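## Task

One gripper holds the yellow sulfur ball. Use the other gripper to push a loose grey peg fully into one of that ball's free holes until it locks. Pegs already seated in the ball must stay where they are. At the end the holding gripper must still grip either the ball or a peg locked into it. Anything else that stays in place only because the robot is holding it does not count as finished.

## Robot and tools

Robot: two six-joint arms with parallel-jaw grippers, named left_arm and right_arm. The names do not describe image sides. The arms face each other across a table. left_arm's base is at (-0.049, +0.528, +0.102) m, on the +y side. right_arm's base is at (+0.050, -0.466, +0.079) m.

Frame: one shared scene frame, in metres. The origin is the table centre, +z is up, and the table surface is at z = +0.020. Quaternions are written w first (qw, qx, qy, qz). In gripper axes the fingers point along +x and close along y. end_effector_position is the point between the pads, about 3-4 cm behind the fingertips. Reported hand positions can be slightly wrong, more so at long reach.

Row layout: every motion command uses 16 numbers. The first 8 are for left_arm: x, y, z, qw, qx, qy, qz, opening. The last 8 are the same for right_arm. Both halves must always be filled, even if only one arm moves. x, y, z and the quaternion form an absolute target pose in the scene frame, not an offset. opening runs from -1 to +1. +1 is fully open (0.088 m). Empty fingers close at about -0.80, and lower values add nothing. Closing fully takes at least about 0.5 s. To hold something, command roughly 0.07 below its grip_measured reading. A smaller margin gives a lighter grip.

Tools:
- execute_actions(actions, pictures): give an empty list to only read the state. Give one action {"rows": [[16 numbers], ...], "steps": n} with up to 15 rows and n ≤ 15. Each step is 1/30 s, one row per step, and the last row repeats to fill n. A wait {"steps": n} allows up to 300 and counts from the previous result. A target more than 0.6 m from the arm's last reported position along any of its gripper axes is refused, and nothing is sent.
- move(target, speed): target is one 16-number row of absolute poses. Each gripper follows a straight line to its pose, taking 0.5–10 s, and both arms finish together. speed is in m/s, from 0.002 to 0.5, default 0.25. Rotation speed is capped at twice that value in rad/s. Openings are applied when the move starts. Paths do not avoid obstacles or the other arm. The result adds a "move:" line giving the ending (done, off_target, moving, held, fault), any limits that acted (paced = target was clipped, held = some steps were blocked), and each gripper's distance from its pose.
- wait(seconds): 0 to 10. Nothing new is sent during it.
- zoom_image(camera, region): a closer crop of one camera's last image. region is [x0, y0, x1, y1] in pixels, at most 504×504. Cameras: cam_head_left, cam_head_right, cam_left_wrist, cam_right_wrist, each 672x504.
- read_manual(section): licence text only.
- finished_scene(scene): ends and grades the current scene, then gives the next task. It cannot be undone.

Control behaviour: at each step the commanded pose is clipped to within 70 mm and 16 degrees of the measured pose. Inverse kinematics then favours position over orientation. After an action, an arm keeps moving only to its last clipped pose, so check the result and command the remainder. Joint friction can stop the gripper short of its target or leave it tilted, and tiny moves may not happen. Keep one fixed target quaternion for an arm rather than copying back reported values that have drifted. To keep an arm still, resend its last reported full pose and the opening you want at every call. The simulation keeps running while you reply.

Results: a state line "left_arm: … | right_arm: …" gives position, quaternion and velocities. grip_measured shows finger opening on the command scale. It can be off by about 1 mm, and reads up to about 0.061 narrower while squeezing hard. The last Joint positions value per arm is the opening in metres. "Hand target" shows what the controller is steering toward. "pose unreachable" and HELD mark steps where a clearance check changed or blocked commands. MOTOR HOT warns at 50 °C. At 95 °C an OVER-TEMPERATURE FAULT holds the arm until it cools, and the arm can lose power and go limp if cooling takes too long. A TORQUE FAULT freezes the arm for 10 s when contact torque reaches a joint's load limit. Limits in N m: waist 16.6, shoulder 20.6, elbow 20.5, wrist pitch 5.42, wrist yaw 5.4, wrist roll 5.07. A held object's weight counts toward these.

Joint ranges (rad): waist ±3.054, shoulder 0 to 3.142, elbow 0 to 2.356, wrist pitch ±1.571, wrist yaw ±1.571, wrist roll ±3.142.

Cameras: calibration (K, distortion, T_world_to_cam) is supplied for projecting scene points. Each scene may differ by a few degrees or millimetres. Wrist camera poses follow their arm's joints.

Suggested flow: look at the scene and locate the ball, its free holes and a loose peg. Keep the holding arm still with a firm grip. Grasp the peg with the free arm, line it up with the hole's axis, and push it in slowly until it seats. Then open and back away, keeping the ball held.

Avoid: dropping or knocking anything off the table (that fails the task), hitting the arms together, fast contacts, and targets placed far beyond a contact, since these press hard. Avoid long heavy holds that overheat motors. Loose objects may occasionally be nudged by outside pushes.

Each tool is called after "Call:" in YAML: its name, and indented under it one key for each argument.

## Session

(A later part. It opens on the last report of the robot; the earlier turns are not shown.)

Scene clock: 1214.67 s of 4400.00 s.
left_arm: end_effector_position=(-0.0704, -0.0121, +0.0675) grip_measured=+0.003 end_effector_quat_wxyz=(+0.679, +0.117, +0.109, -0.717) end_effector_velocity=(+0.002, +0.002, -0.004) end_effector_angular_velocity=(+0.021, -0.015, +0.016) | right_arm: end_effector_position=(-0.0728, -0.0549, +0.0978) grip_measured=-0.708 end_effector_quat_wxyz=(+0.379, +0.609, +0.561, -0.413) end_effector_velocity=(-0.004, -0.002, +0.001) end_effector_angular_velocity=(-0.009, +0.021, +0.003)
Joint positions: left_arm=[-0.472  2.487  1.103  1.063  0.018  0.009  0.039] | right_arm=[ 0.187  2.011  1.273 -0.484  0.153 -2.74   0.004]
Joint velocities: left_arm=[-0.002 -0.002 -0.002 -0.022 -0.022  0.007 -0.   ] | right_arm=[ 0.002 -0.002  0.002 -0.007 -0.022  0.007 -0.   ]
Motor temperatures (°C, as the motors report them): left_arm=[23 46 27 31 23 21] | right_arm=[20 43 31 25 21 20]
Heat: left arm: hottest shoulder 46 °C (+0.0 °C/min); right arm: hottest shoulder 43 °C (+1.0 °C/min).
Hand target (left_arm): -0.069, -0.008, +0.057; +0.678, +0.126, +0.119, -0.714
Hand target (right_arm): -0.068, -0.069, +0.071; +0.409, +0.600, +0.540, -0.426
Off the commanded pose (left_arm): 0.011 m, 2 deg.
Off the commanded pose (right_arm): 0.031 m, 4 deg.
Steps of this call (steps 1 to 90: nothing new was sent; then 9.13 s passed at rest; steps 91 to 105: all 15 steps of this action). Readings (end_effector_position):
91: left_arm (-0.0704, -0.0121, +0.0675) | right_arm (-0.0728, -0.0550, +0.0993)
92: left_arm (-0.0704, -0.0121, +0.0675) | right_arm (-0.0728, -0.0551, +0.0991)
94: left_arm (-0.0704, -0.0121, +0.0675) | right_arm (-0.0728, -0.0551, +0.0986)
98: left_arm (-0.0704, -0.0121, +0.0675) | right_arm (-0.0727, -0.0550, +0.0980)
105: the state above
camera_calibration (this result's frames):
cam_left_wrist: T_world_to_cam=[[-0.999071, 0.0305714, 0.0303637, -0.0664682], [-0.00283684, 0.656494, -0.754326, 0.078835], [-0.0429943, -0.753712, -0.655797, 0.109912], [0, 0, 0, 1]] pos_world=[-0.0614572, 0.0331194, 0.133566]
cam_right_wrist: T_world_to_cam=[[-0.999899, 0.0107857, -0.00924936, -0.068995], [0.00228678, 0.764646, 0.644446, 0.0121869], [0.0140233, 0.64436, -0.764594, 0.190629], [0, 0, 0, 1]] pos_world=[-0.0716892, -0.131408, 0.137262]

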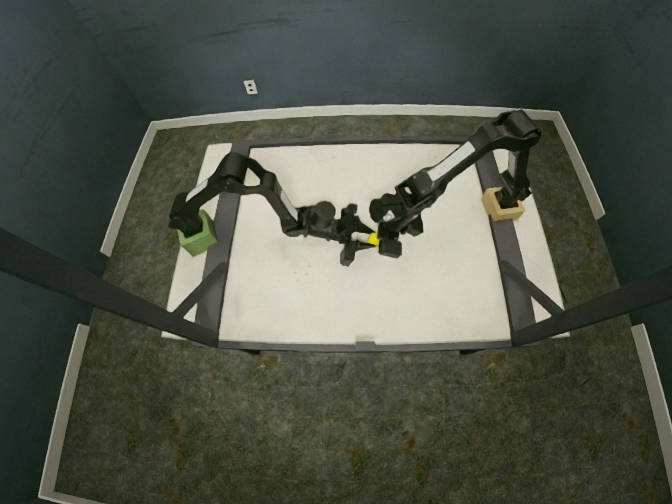

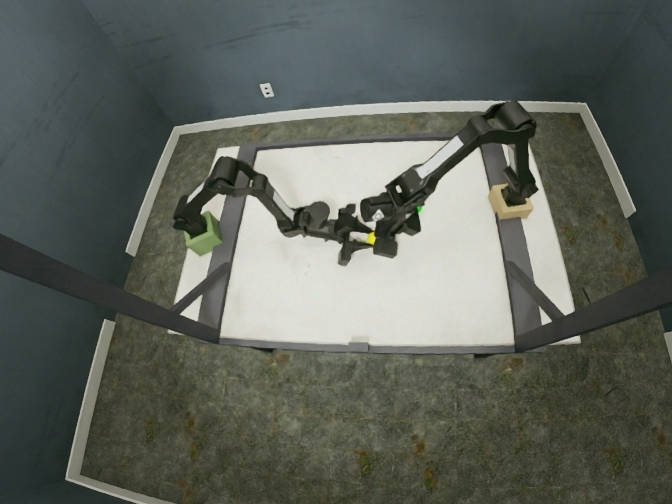

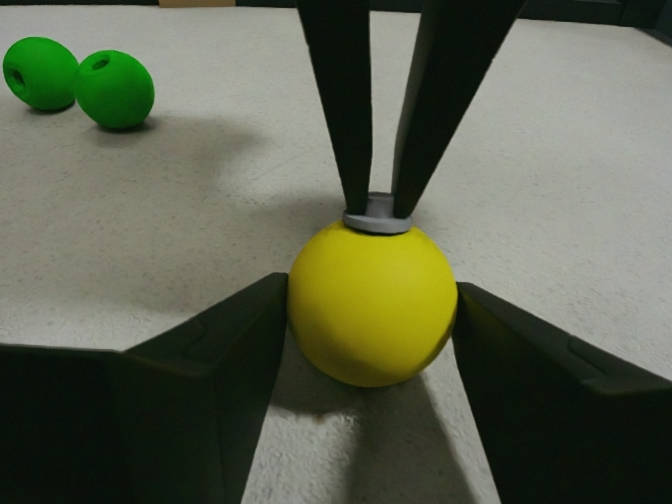

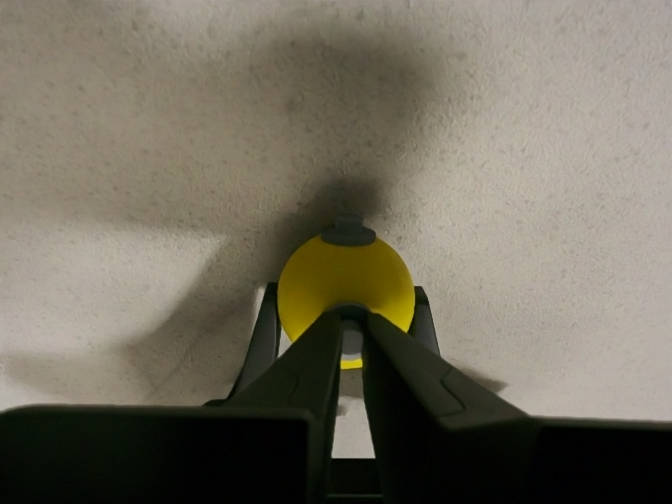

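Call:
execute_actions:
  actions:
    - {"rows": [[-0.0688,-0.0085,0.057,0.6779,0.1259,0.1195,-0.7144,-0.07,-0.0683,-0.0679,0.0694,0.4084,0.5998,0.5399,-0.4257,-0.77],[-0.0688,-0.0085,0.057,0.6779,0.1259,0.1195,-0.7144,-0.07,-0.0683,-0.0678,0.0688,0.4086,0.5997,0.5398,-0.4258,-0.77],[-0.0688,-0.0085,0.057,0.6779,0.1259,0.1195,-0.7144,-0.07,-0.0683,-0.0677,0.0682,0.4088,0.5997,0.5397,-0.4258,-0.77],[-0.0688,-0.0085,0.057,0.6779,0.1259,0.1195,-0.7144,-0.07,-0.0684,-0.0676,0.0676,0.4090,0.5996,0.5396,-0.4258,-0.77],[-0.0688,-0.0085,0.057,0.6779,0.1259,0.1195,-0.7144,-0.07,-0.0684,-0.0676,0.0670,0.4093,0.5996,0.5396,-0.4259,-0.77],[-0.0688,-0.0085,0.057,0.6779,0.1259,0.1195,-0.7144,-0.07,-0.0684,-0.0675,0.0663,0.4095,0.5996,0.5395,-0.4259,-0.77],[-0.0688,-0.0085,0.057,0.6779,0.1259,0.1195,-0.7144,-0.07,-0.0684,-0.0674,0.0657,0.4097,0.5995,0.5394,-0.4260,-0.77],[-0.0688,-0.0085,0.057,0.6779,0.1259,0.1195,-0.7144,-0.07,-0.0684,-0.0673,0.0651,0.4099,0.5995,0.5393,-0.4260,-0.77]], "steps": 15}

Call:
zoom_image:
  camera: "cam_left_wrist"
  region: [320, 160, 440, 270]

Scene clock: 1224.43 s of 4400.00 s.
left_arm: end_effector_position=(-0.0705, -0.0121, +0.0674) grip_measured=+0.003 end_effector_quat_wxyz=(+0.679, +0.117, +0.109, -0.717) end_effector_velocity=(-0.000, +0.001, -0.001) end_effector_angular_velocity=(-0.002, +0.005, +0.007) | right_arm: end_effector_position=(-0.0726, -0.0540, +0.0961) grip_measured=-0.708 end_effector_quat_wxyz=(+0.379, +0.611, +0.560, -0.412) end_effector_velocity=(-0.001, -0.003, -0.001) end_effector_angular_velocity=(-0.014, +0.014, +0.012)
Joint positions: left_arm=[-0.472  2.487  1.103  1.062  0.018  0.009  0.039] | right_arm=[ 0.187  2.016  1.273 -0.477  0.157 -2.74   0.004]
Joint velocities: left_arm=[-0.002  0.002 -0.002  0.007 -0.007 -0.007  0.   ] | right_arm=[-0.002 -0.002 -0.002 -0.007 -0.022 -0.007 -0.   ]
Motor temperatures (°C, as the motors report them): left_arm=[23 46 27 31 23 21] | right_arm=[20 41 30 24 21 20]
Heat: left arm: hottest shoulder 46 °C (+0.0 °C/min); right arm: hottest shoulder 41 °C (-1.0 °C/min).
Hand target (left_arm): -0.069, -0.008, +0.057; +0.678, +0.126, +0.119, -0.714
Hand target (right_arm): -0.068, -0.069, +0.067; +0.410, +0.600, +0.539, -0.426
Off the commanded pose (left_arm): 0.011 m, 2 deg.
Off the commanded pose (right_arm): 0.034 m, 5 deg.
Steps of this call (steps 1 to 90: nothing new was sent; then 6.27 s passed at rest; steps 91 to 105: all 15 steps of this action). Readings (end_effector_position):
91: left_arm (-0.0704, -0.0121, +0.0675) | right_arm (-0.0727, -0.0549, +0.0977)
92: left_arm (-0.0704, -0.0121, +0.0675) | right_arm (-0.0727, -0.0548, +0.0977)
94: left_arm (-0.0704, -0.0121, +0.0675) | right_arm (-0.0727, -0.0546, +0.0973)
98: left_arm (-0.0705, -0.0121, +0.0675) | right_arm (-0.0726, -0.0543, +0.0967)
105: the state above
camera_calibration (this result's frames):
cam_left_wrist: T_world_to_cam=[[-0.999057, 0.0309212, 0.0304825, -0.0665258], [-0.00267999, 0.656785, -0.754073, 0.0787538], [-0.0433373, -0.753443, -0.656083, 0.109879], [0, 0, 0, 1]] pos_world=[-0.0614902, 0.03312, 0.133503]
cam_right_wrist: T_world_to_cam=[[-0.999857, 0.0117369, -0.0122107, -0.0685687], [0.00106686, 0.76317, 0.646197, 0.0122723], [0.0169031, 0.646092, -0.763073, 0.188914], [0, 0, 0, 1]] pos_world=[-0.0717652, -0.130617, 0.135387]

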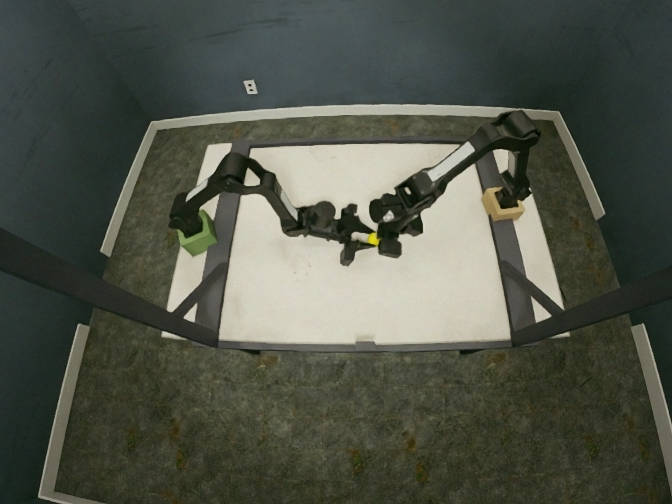

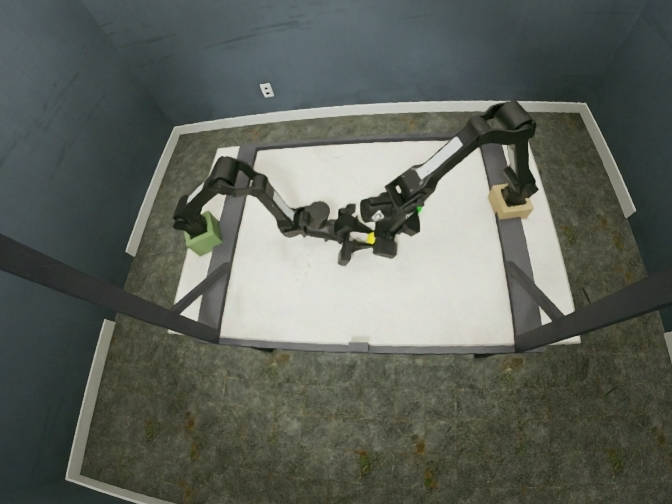

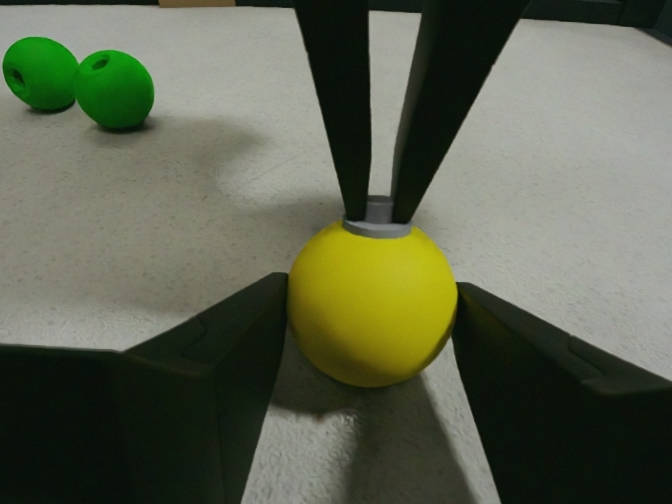

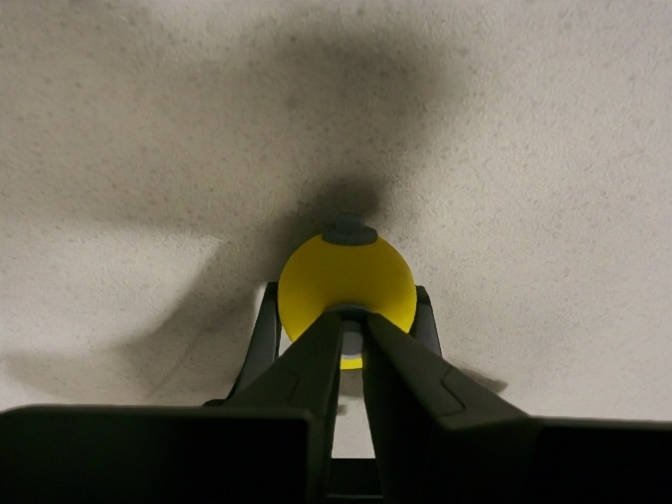

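Region (320, 160, 440, 270) of cam_left_wrist's 672x504 image, scaled by 4.200, with more detail than that image has; it fills the top 462 rows of this view, and the rest is white.

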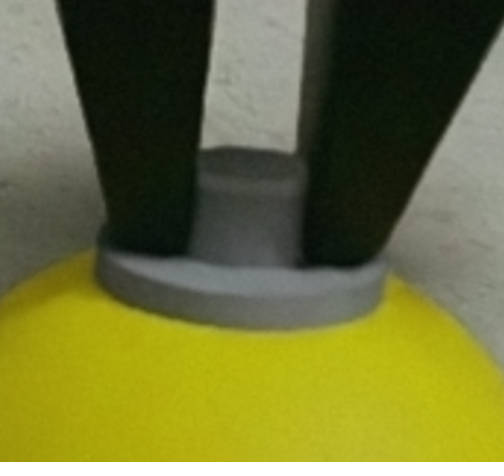

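Call:
execute_actions:
  actions:
    - {"rows": [[-0.0688,-0.0085,0.057,0.6779,0.1259,0.1195,-0.7144,-0.07,-0.0683,-0.0674,0.0644,0.4105,0.5996,0.5388,-0.4260,-0.77],[-0.0688,-0.0085,0.057,0.6779,0.1259,0.1195,-0.7144,-0.07,-0.0682,-0.0675,0.0637,0.4110,0.5998,0.5382,-0.4261,-0.77],[-0.0688,-0.0085,0.057,0.6779,0.1259,0.1195,-0.7144,-0.07,-0.0681,-0.0676,0.0630,0.4116,0.5999,0.5377,-0.4261,-0.77],[-0.0688,-0.0085,0.057,0.6779,0.1259,0.1195,-0.7144,-0.07,-0.0679,-0.0676,0.0622,0.4122,0.6001,0.5371,-0.4262,-0.77],[-0.0688,-0.0085,0.057,0.6779,0.1259,0.1195,-0.7144,-0.07,-0.0678,-0.0677,0.0615,0.4127,0.6002,0.5366,-0.4262,-0.77],[-0.0688,-0.0085,0.057,0.6779,0.1259,0.1195,-0.7144,-0.07,-0.0677,-0.0678,0.0608,0.4133,0.6004,0.5360,-0.4263,-0.77]], "steps": 15}

Call:
zoom_image:
  camera: "cam_left_wrist"
  region: [320, 160, 440, 270]

Scene clock: 1233.83 s of 4400.00 s.
left_arm: end_effector_position=(-0.0705, -0.0121, +0.0674) grip_measured=+0.003 end_effector_quat_wxyz=(+0.679, +0.117, +0.109, -0.717) end_effector_velocity=(-0.002, +0.001, -0.001) end_effector_angular_velocity=(+0.008, +0.009, -0.007) | right_arm: end_effector_position=(-0.0726, -0.0542, +0.0951) grip_measured=-0.708 end_effector_quat_wxyz=(+0.380, +0.611, +0.559, -0.411) end_effector_velocity=(+0.004, -0.004, -0.001) end_effector_angular_velocity=(-0.019, -0.017, +0.002)
Joint positions: left_arm=[-0.472  2.487  1.103  1.062  0.018  0.009  0.039] | right_arm=[ 0.188  2.019  1.273 -0.476  0.16  -2.74   0.004]
Joint velocities: left_arm=[-0.002 -0.002 -0.002 -0.007  0.007 -0.007 -0.   ] | right_arm=[-0.002 -0.002 -0.002 -0.022  0.007 -0.007  0.   ]
Motor temperatures (°C, as the motors report them): left_arm=[23 46 27 31 23 21] | right_arm=[20 40 30 24 21 20]
Heat: left arm: hottest shoulder 46 °C (+0.0 °C/min); right arm: hottest shoulder 40 °C (-3.0 °C/min).
Hand target (left_arm): -0.069, -0.008, +0.057; +0.678, +0.126, +0.119, -0.714
Hand target (right_arm): -0.067, -0.070, +0.063; +0.413, +0.600, +0.536, -0.427
Off the commanded pose (left_arm): 0.011 m, 2 deg.
Off the commanded pose (right_arm): 0.037 m, 5 deg.
Steps of this call (steps 1 to 90: nothing new was sent; then 5.90 s passed at rest; steps 91 to 105: all 15 steps of this action). Readings (end_effector_position):
91: left_arm (-0.0705, -0.0121, +0.0674) | right_arm (-0.0726, -0.0541, +0.0959)
92: left_arm (-0.0705, -0.0121, +0.0674) | right_arm (-0.0726, -0.0541, +0.0959)
94: left_arm (-0.0705, -0.0121, +0.0674) | right_arm (-0.0726, -0.0541, +0.0956)
98: left_arm (-0.0705, -0.0121, +0.0674) | right_arm (-0.0725, -0.0541, +0.0952)
105: the state above
camera_calibration (this result's frames):
cam_left_wrist: T_world_to_cam=[[-0.999057, 0.0309212, 0.0304825, -0.0665258], [-0.00267999, 0.656785, -0.754073, 0.0787538], [-0.0433373, -0.753443, -0.656083, 0.109879], [0, 0, 0, 1]] pos_world=[-0.0614902, 0.03312, 0.133503]
cam_right_wrist: T_world_to_cam=[[-0.999802, 0.0117529, -0.0160321, -0.0681402], [-0.00136958, 0.763857, 0.645384, 0.0129547], [0.0198314, 0.645279, -0.76369, 0.188477], [0, 0, 0, 1]] pos_world=[-0.0718468, -0.130715, 0.134485]

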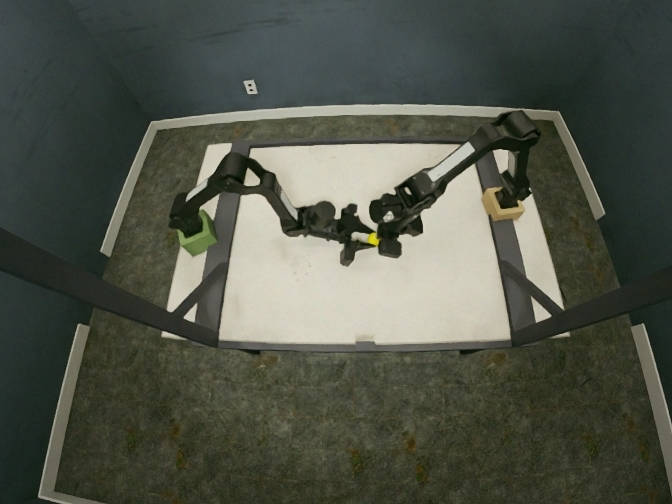

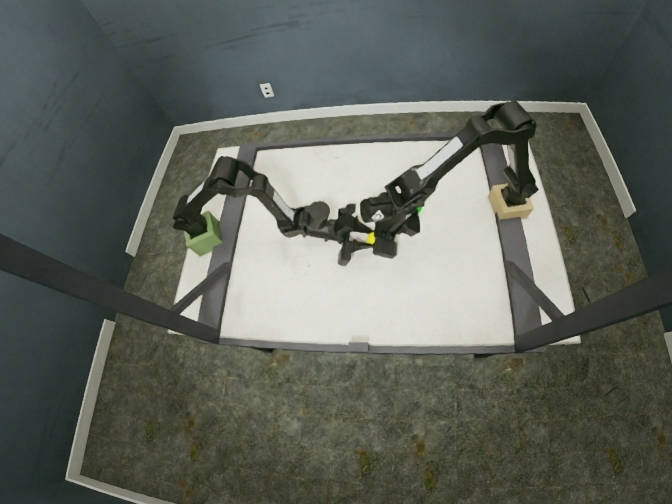

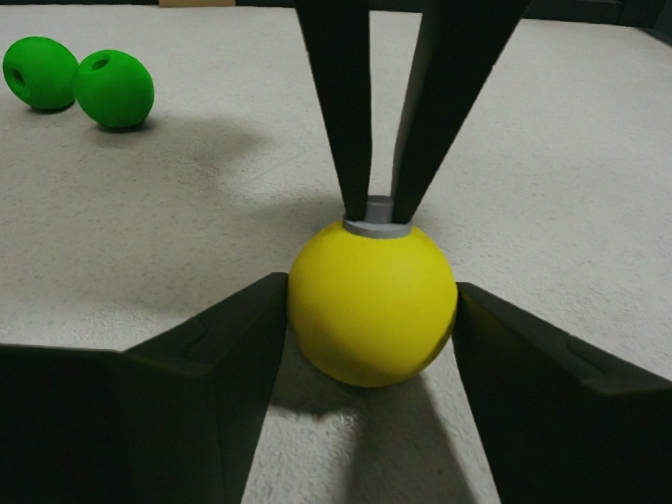

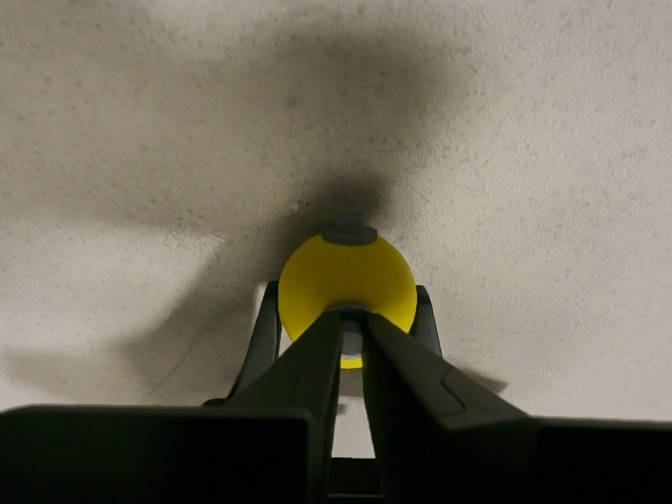

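Region (320, 160, 440, 270) of cam_left_wrist's 672x504 image, scaled by 4.200, with more detail than that image has; it fills the top 462 rows of this view, and the rest is white.

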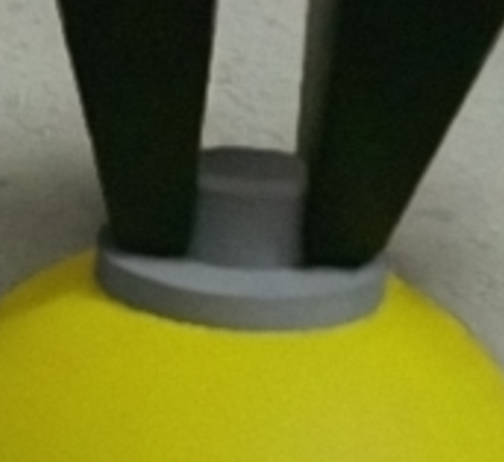

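Call:
execute_actions:
  actions:
    - {"rows": [[-0.0688,-0.0085,0.057,0.6779,0.1259,0.1195,-0.7144,-0.07,-0.0683,-0.0661,0.0655,0.4090,0.6016,0.5390,-0.4245,-0.77],[-0.0688,-0.0085,0.057,0.6779,0.1259,0.1195,-0.7144,-0.07,-0.0689,-0.0645,0.0701,0.4047,0.6028,0.5420,-0.4227,-0.77],[-0.0688,-0.0085,0.057,0.6779,0.1259,0.1195,-0.7144,-0.07,-0.0695,-0.0628,0.0748,0.4004,0.6040,0.5450,-0.4209,-0.77],[-0.0688,-0.0085,0.057,0.6779,0.1259,0.1195,-0.7144,-0.07,-0.0702,-0.0612,0.0794,0.3962,0.6052,0.5480,-0.4191,-0.77],[-0.0688,-0.0085,0.057,0.6779,0.1259,0.1195,-0.7144,-0.07,-0.0708,-0.0595,0.0841,0.3919,0.6064,0.5510,-0.4173,-0.77],[-0.0688,-0.0085,0.057,0.6779,0.1259,0.1195,-0.7144,-0.07,-0.0714,-0.0578,0.0887,0.3876,0.6076,0.5540,-0.4156,-0.77],[-0.0688,-0.0085,0.057,0.6779,0.1259,0.1195,-0.7144,-0.07,-0.0720,-0.0562,0.0934,0.3833,0.6088,0.5570,-0.4138,-0.77],[-0.0688,-0.0085,0.057,0.6779,0.1259,0.1195,-0.7144,-0.07,-0.0726,-0.0545,0.0980,0.3790,0.6100,0.5600,-0.4120,-0.77],[-0.0688,-0.0085,0.057,0.6779,0.1259,0.1195,-0.7144,-0.07,-0.0726,-0.0545,0.0980,0.3790,0.6100,0.5600,-0.4120,-0.77],[-0.0688,-0.0085,0.057,0.6779,0.1259,0.1195,-0.7144,-0.07,-0.0726,-0.0545,0.0980,0.3790,0.6100,0.5600,-0.4120,-0.70],[-0.0688,-0.0085,0.057,0.6779,0.1259,0.1195,-0.7144,-0.07,-0.0726,-0.0545,0.0980,0.3790,0.6100,0.5600,-0.4120,-0.65],[-0.0688,-0.0085,0.057,0.6779,0.1259,0.1195,-0.7144,-0.07,-0.0726,-0.0545,0.0980,0.3790,0.6100,0.5600,-0.4120,-0.60],[-0.0688,-0.0085,0.057,0.6779,0.1259,0.1195,-0.7144,-0.07,-0.0726,-0.0545,0.0980,0.3790,0.6100,0.5600,-0.4120,-0.57]], "steps": 15}
  pictures: false

Call:
move:
  target: [-0.0688,-0.0085,0.057,0.6779,0.1259,0.1195,-0.7144,-0.07,-0.0740,-0.0700,0.1360,0.3790,0.6100,0.5600,-0.4120,-0.57]
  speed: 0.04

Scene clock: 1243.07 s of 4400.00 s.
left_arm: end_effector_position=(-0.0703, -0.0121, +0.0674) grip_measured=+0.003 end_effector_quat_wxyz=(+0.679, +0.117, +0.109, -0.717) end_effector_velocity=(-0.005, +0.001, -0.001) end_effector_angular_velocity=(+0.009, +0.028, -0.016) | right_arm: end_effector_position=(-0.0727, -0.0530, +0.0996) grip_measured=-0.608 end_effector_quat_wxyz=(+0.377, +0.612, +0.562, -0.410) end_effector_velocity=(+0.015, +0.001, +0.000) end_effector_angular_velocity=(-0.014, -0.015, -0.028)
Joint positions: left_arm=[-0.471  2.487  1.103  1.062  0.018  0.009  0.039] | right_arm=[ 0.188  2.01   1.276 -0.48   0.16  -2.74   0.009]
Joint velocities: left_arm=[-0.002 -0.002 -0.002 -0.007  0.022 -0.022 -0.   ] | right_arm=[-0.032 -0.002  0.002 -0.022  0.007 -0.007  0.019]
Motor temperatures (°C, as the motors report them): left_arm=[23 46 27 31 23 21] | right_arm=[20 39 30 24 21 20]
Heat: left arm: hottest shoulder 46 °C (+0.0 °C/min); right arm: hottest shoulder 39 °C (-5.1 °C/min).
Hand target (left_arm): -0.069, -0.008, +0.057; +0.678, +0.126, +0.119, -0.714
Hand target (right_arm): -0.073, -0.054, +0.098; +0.379, +0.610, +0.560, -0.412
Off the commanded pose (left_arm): 0.011 m, 2 deg.
Off the commanded pose (right_arm): 0.002 m, 0 deg.
Steps of this call (steps 1 to 90: nothing new was sent; then 5.73 s passed at rest; steps 91 to 105: all 15 steps of this action). Readings (end_effector_position):
91: left_arm (-0.0705, -0.0121, +0.0674) | right_arm (-0.0726, -0.0542, +0.0951)
92: left_arm (-0.0705, -0.0121, +0.0674) | right_arm (-0.0726, -0.0542, +0.0951)
94: left_arm (-0.0705, -0.0121, +0.0674) | right_arm (-0.0727, -0.0539, +0.0961)
98: left_arm (-0.0703, -0.0121, +0.0674) | right_arm (-0.0730, -0.0530, +0.0991)
105: the state above

Scene clock: 1244.73 s of 4400.00 s.
left_arm: end_effector_position=(-0.0703, -0.0122, +0.0676) grip_measured=+0.003 end_effector_quat_wxyz=(+0.679, +0.117, +0.109, -0.717) end_effector_velocity=(-0.003, +0.001, -0.003) end_effector_angular_velocity=(+0.017, +0.004, +0.002) | right_arm: end_effector_position=(-0.0728, -0.0717, +0.1301) grip_measured=-0.573 end_effector_quat_wxyz=(+0.385, +0.608, +0.557, -0.415) end_effector_velocity=(+0.000, -0.002, +0.001) end_effector_angular_velocity=(-0.009, +0.021, -0.007)
Joint positions: left_arm=[-0.471  2.487  1.103  1.063  0.018  0.009  0.039] | right_arm=[ 0.203  1.913  1.279 -0.604  0.16  -2.726  0.011]
Joint velocities: left_arm=[-0.007 -0.002  0.002 -0.022 -0.007 -0.007 -0.   ] | right_arm=[-0.007 -0.007 -0.002 -0.007 -0.022  0.007 -0.   ]
Motor temperatures (°C, as the motors report them): left_arm=[23 46 27 31 23 21] | right_arm=[20 40 30 24 21 20]
Heat: left arm: hottest shoulder 46 °C (+0.0 °C/min); right arm: hottest shoulder 40 °C (-4.0 °C/min).
Hand target (left_arm): -0.069, -0.008, +0.057; +0.678, +0.126, +0.120, -0.714
Hand target (right_arm): -0.074, -0.070, +0.136; +0.379, +0.610, +0.560, -0.412
Off the commanded pose (left_arm): 0.011 m, 2 deg.
Off the commanded pose (right_arm): 0.006 m, 1 deg.
move: off_target (left_arm)
camera_calibration (this result's frames):
cam_left_wrist: T_world_to_cam=[[-0.999053, 0.0309248, 0.0306061, -0.0663916], [-0.00280384, 0.656213, -0.75457, 0.079017], [-0.0434191, -0.753941, -0.655505, 0.109854], [0, 0, 0, 1]] pos_world=[-0.0613374, 0.0330249, 0.133666]
cam_right_wrist: T_world_to_cam=[[-0.999812, 0.010486, -0.0163087, -0.0676501], [-0.00223704, 0.773132, 0.634241, 0.00576014], [0.0192594, 0.634158, -0.772963, 0.226901], [0, 0, 0, 1]] pos_world=[-0.0719945, -0.147635, 0.17063]

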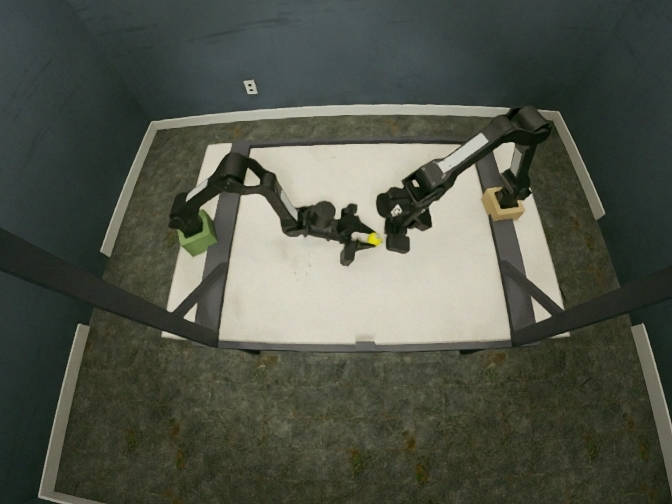

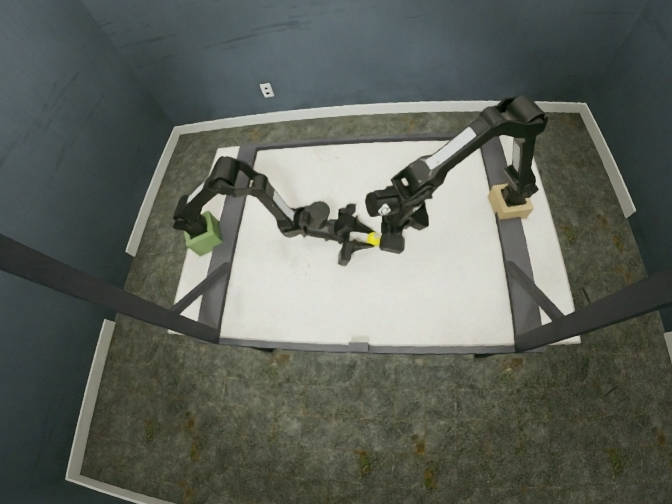

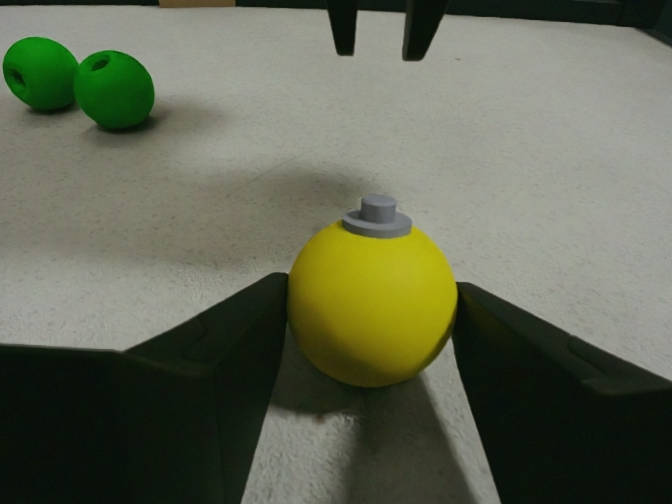

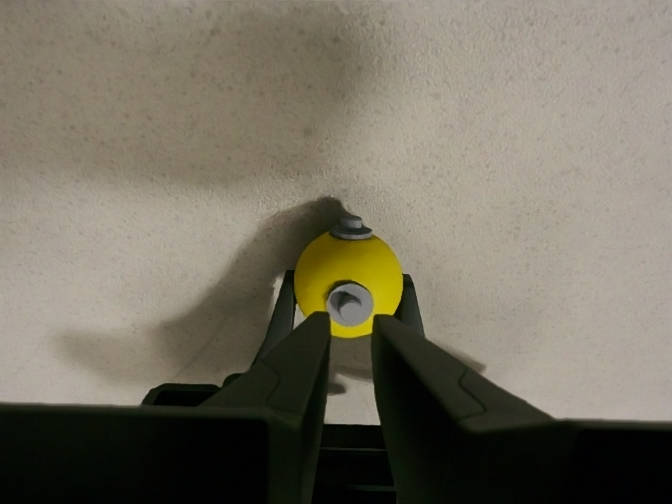

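Call:
zoom_image:
  camera: "cam_left_wrist"
  region: [320, 160, 440, 270]

Region (320, 160, 440, 270) of cam_left_wrist's 672x504 image, scaled by 4.200, with more detail than that image has; it fills the top 462 rows of this view, and the rest is white.

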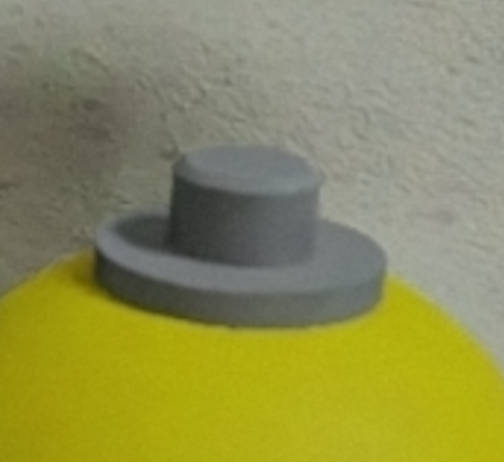

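Call:
move:
  target: [-0.0688,0.01,0.09,0.6779,0.1259,0.1195,-0.7144,-0.07,-0.0740,-0.13,0.16,0.3790,0.6100,0.5600,-0.4120,-0.57]
  speed: 0.08

Scene clock: 1250.53 s of 4400.00 s.
left_arm: end_effector_position=(-0.0696, +0.0086, +0.0870) grip_measured=+0.003 end_effector_quat_wxyz=(+0.677, +0.127, +0.119, -0.715) end_effector_velocity=(-0.002, +0.005, -0.007) end_effector_angular_velocity=(+0.022, +0.009, -0.007) | right_arm: end_effector_position=(-0.0750, -0.1269, +0.1603) grip_measured=-0.573 end_effector_quat_wxyz=(+0.378, +0.610, +0.561, -0.412) end_effector_velocity=(+0.001, -0.006, -0.005) end_effector_angular_velocity=(-0.023, -0.006, +0.012)
Joint positions: left_arm=[-0.471  2.365  0.991  1.023  0.018  0.009  0.039] | right_arm=[ 0.272  1.684  1.116 -0.665  0.183 -2.659  0.011]
Joint velocities: left_arm=[-0.002  0.002 -0.012 -0.007  0.007 -0.007 -0.   ] | right_arm=[ 0.002 -0.002 -0.017 -0.007 -0.007 -0.007 -0.   ]
Motor temperatures (°C, as the motors report them): left_arm=[23 47 27 31 23 21] | right_arm=[20 41 30 24 21 20]
Heat: left arm: hottest shoulder 47 °C (+1.0 °C/min); right arm: hottest shoulder 41 °C (-4.0 °C/min).
Hand target (left_arm): -0.069, +0.010, +0.090; +0.678, +0.126, +0.119, -0.714
Hand target (right_arm): -0.074, -0.130, +0.160; +0.379, +0.610, +0.560, -0.412
Off the commanded pose (left_arm): 0.003 m, 0 deg.
Off the commanded pose (right_arm): 0.003 m, 0 deg.
After step 90, 1.63 s passed at rest.
move: done
camera_calibration (this result's frames):
cam_left_wrist: T_world_to_cam=[[-0.999084, 0.0300398, 0.0304813, -0.0668891], [-0.00205219, 0.677798, -0.735245, 0.0781821], [-0.0427468, -0.734634, -0.677116, 0.140092], [0, 0, 0, 1]] pos_world=[-0.0606789, 0.0519337, 0.15438]
cam_right_wrist: T_world_to_cam=[[-0.999894, 0.010934, -0.0096662, -0.0698103], [0.00209522, 0.763024, 0.646367, 0.0263847], [0.0144429, 0.646278, -0.762965, 0.284818], [0, 0, 0, 1]] pos_world=[-0.0739717, -0.20344, 0.199577]

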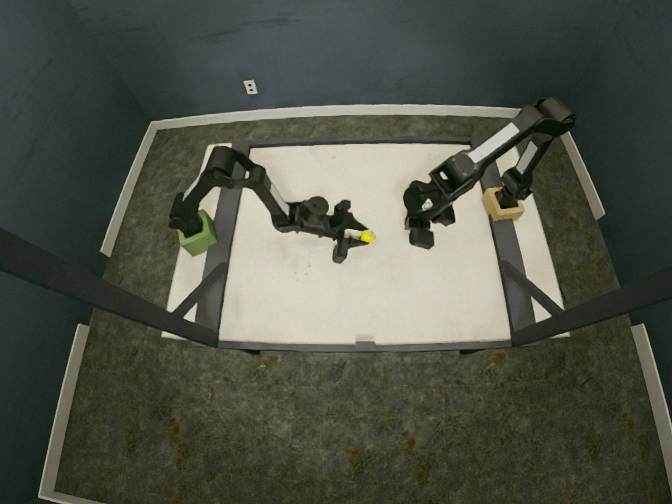

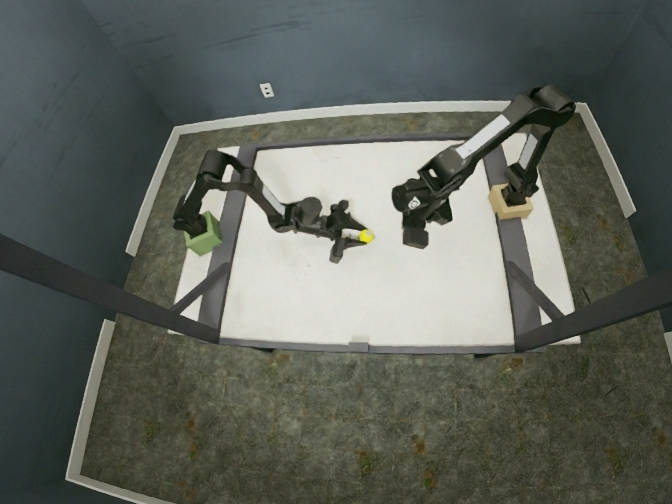

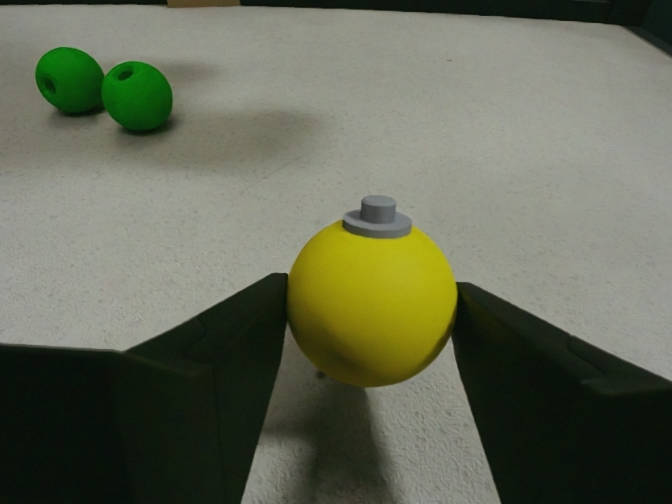

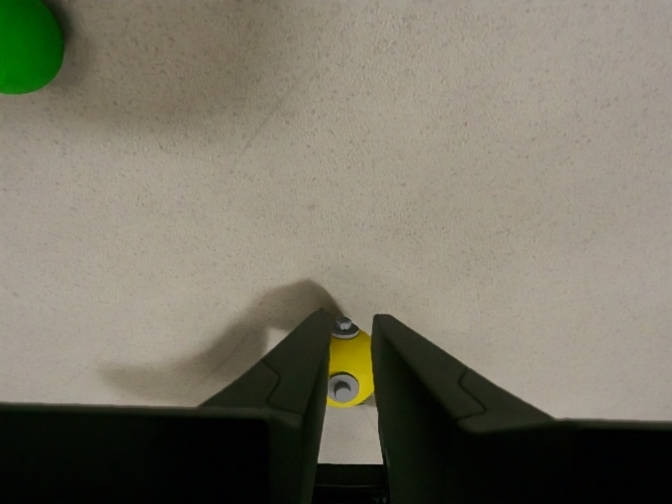

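Call:
execute_actions:
  actions: []

Scene clock: 1262.30 s of 4400.00 s.
left_arm: end_effector_position=(-0.0696, +0.0087, +0.0869) grip_measured=+0.003 end_effector_quat_wxyz=(+0.677, +0.127, +0.119, -0.715) end_effector_velocity=(-0.000, -0.000, +0.000) end_effector_angular_velocity=(+0.003, +0.018, +0.012) | right_arm: end_effector_position=(-0.0749, -0.1269, +0.1602) grip_measured=-0.573 end_effector_quat_wxyz=(+0.378, +0.610, +0.561, -0.413) end_effector_velocity=(-0.001, -0.003, -0.001) end_effector_angular_velocity=(-0.010, -0.005, +0.025)
Joint positions: left_arm=[-0.471  2.365  0.991  1.023  0.018  0.009  0.039] | right_arm=[ 0.272  1.684  1.116 -0.665  0.184 -2.659  0.011]
Joint velocities: left_arm=[-0.002 -0.002  0.002 -0.007 -0.007 -0.022 -0.   ] | right_arm=[ 0.002 -0.002 -0.002 -0.007 -0.007 -0.022 -0.   ]
Motor temperatures (°C, as the motors report them): left_arm=[23 49 27 32 23 21] | right_arm=[20 43 31 24 21 20]
Heat: left arm: hottest shoulder 49 °C (+3.0 °C/min); right arm: hottest shoulder 43 °C (-2.0 °C/min).
Hand target (left_arm): -0.069, +0.010, +0.090; +0.678, +0.126, +0.119, -0.714
Hand target (right_arm): -0.074, -0.130, +0.160; +0.379, +0.611, +0.560, -0.412
Off the commanded pose (left_arm): 0.003 m, 0 deg.
Off the commanded pose (right_arm): 0.003 m, 0 deg.
Steps of this call (steps 1 to 90: nothing new was sent; then 8.77 s passed at rest). Readings (end_effector_position):
1: left_arm (-0.0696, +0.0087, +0.0869) | right_arm (-0.0750, -0.1269, +0.1603)
2: left_arm (-0.0696, +0.0087, +0.0869) | right_arm (-0.0750, -0.1270, +0.1602)
4: left_arm (-0.0696, +0.0087, +0.0869) | right_arm (-0.0749, -0.1269, +0.1602)
8: left_arm (-0.0696, +0.0087, +0.0869) | right_arm (-0.0749, -0.1269, +0.1602)
90: the state above
camera_calibration (this result's frames):
cam_left_wrist: T_world_to_cam=[[-0.999084, 0.0300282, 0.0304795, -0.0668847], [-0.00204243, 0.678079, -0.734987, 0.0779921], [-0.0427378, -0.734376, -0.677396, 0.140119], [0, 0, 0, 1]] pos_world=[-0.0606758, 0.0520237, 0.154278]
cam_right_wrist: T_world_to_cam=[[-0.999885, 0.0114124, -0.0100123, -0.0695957], [0.00223938, 0.763142, 0.646226, 0.0265629], [0.0150158, 0.64613, -0.76308, 0.284827], [0, 0, 0, 1]] pos_world=[-0.0739241, -0.203512, 0.199483]

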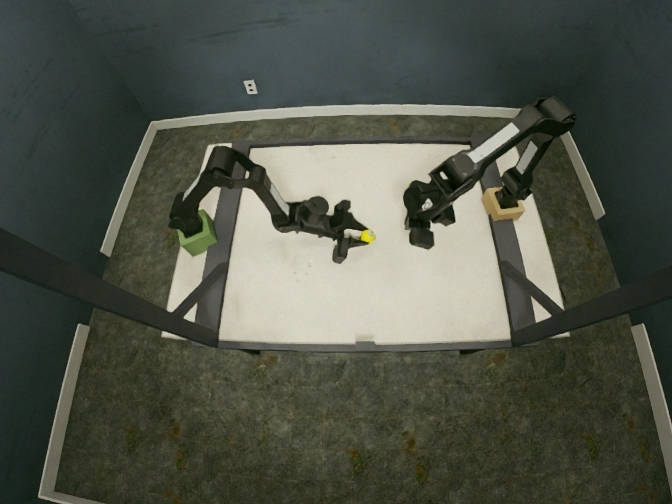

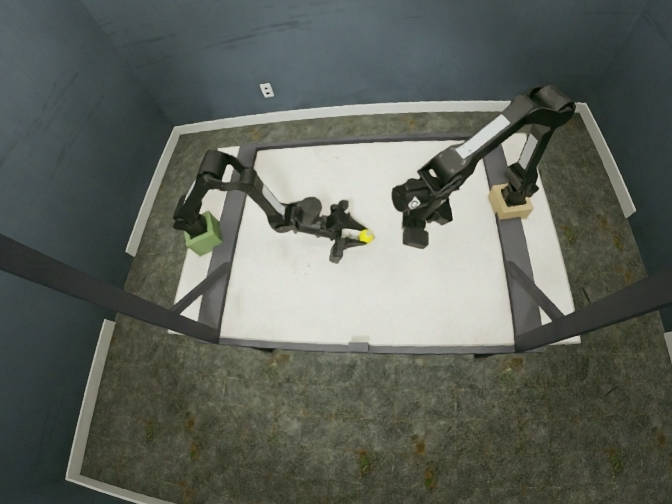

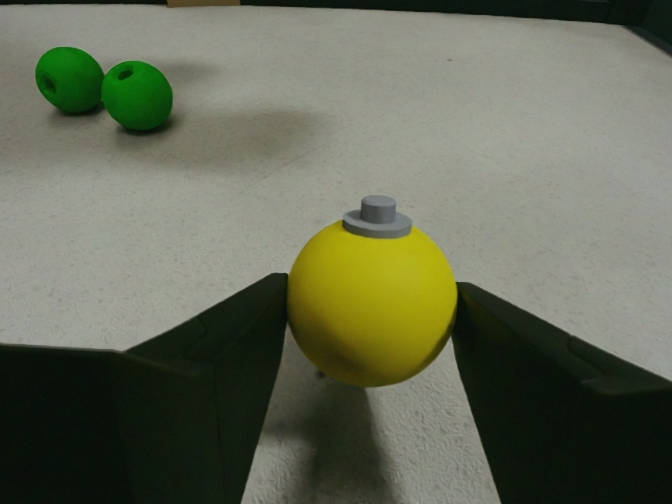

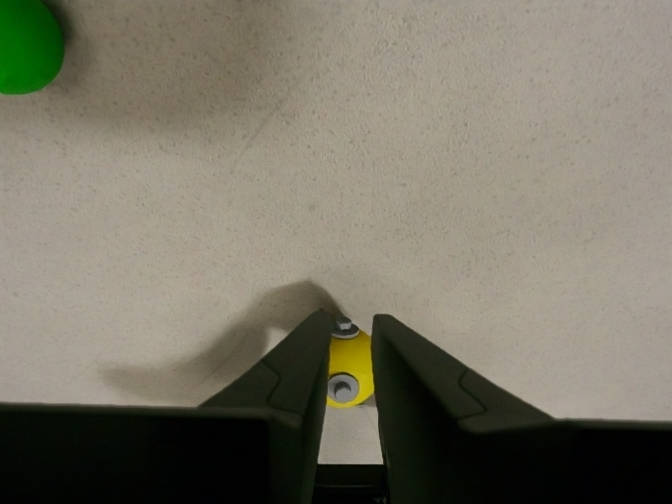

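The peg is flush in the ball and the left gripper is still holding it. Ending scene 1.

Call:
finished_scene:
  scene: 1

The scene is finished: the task was done.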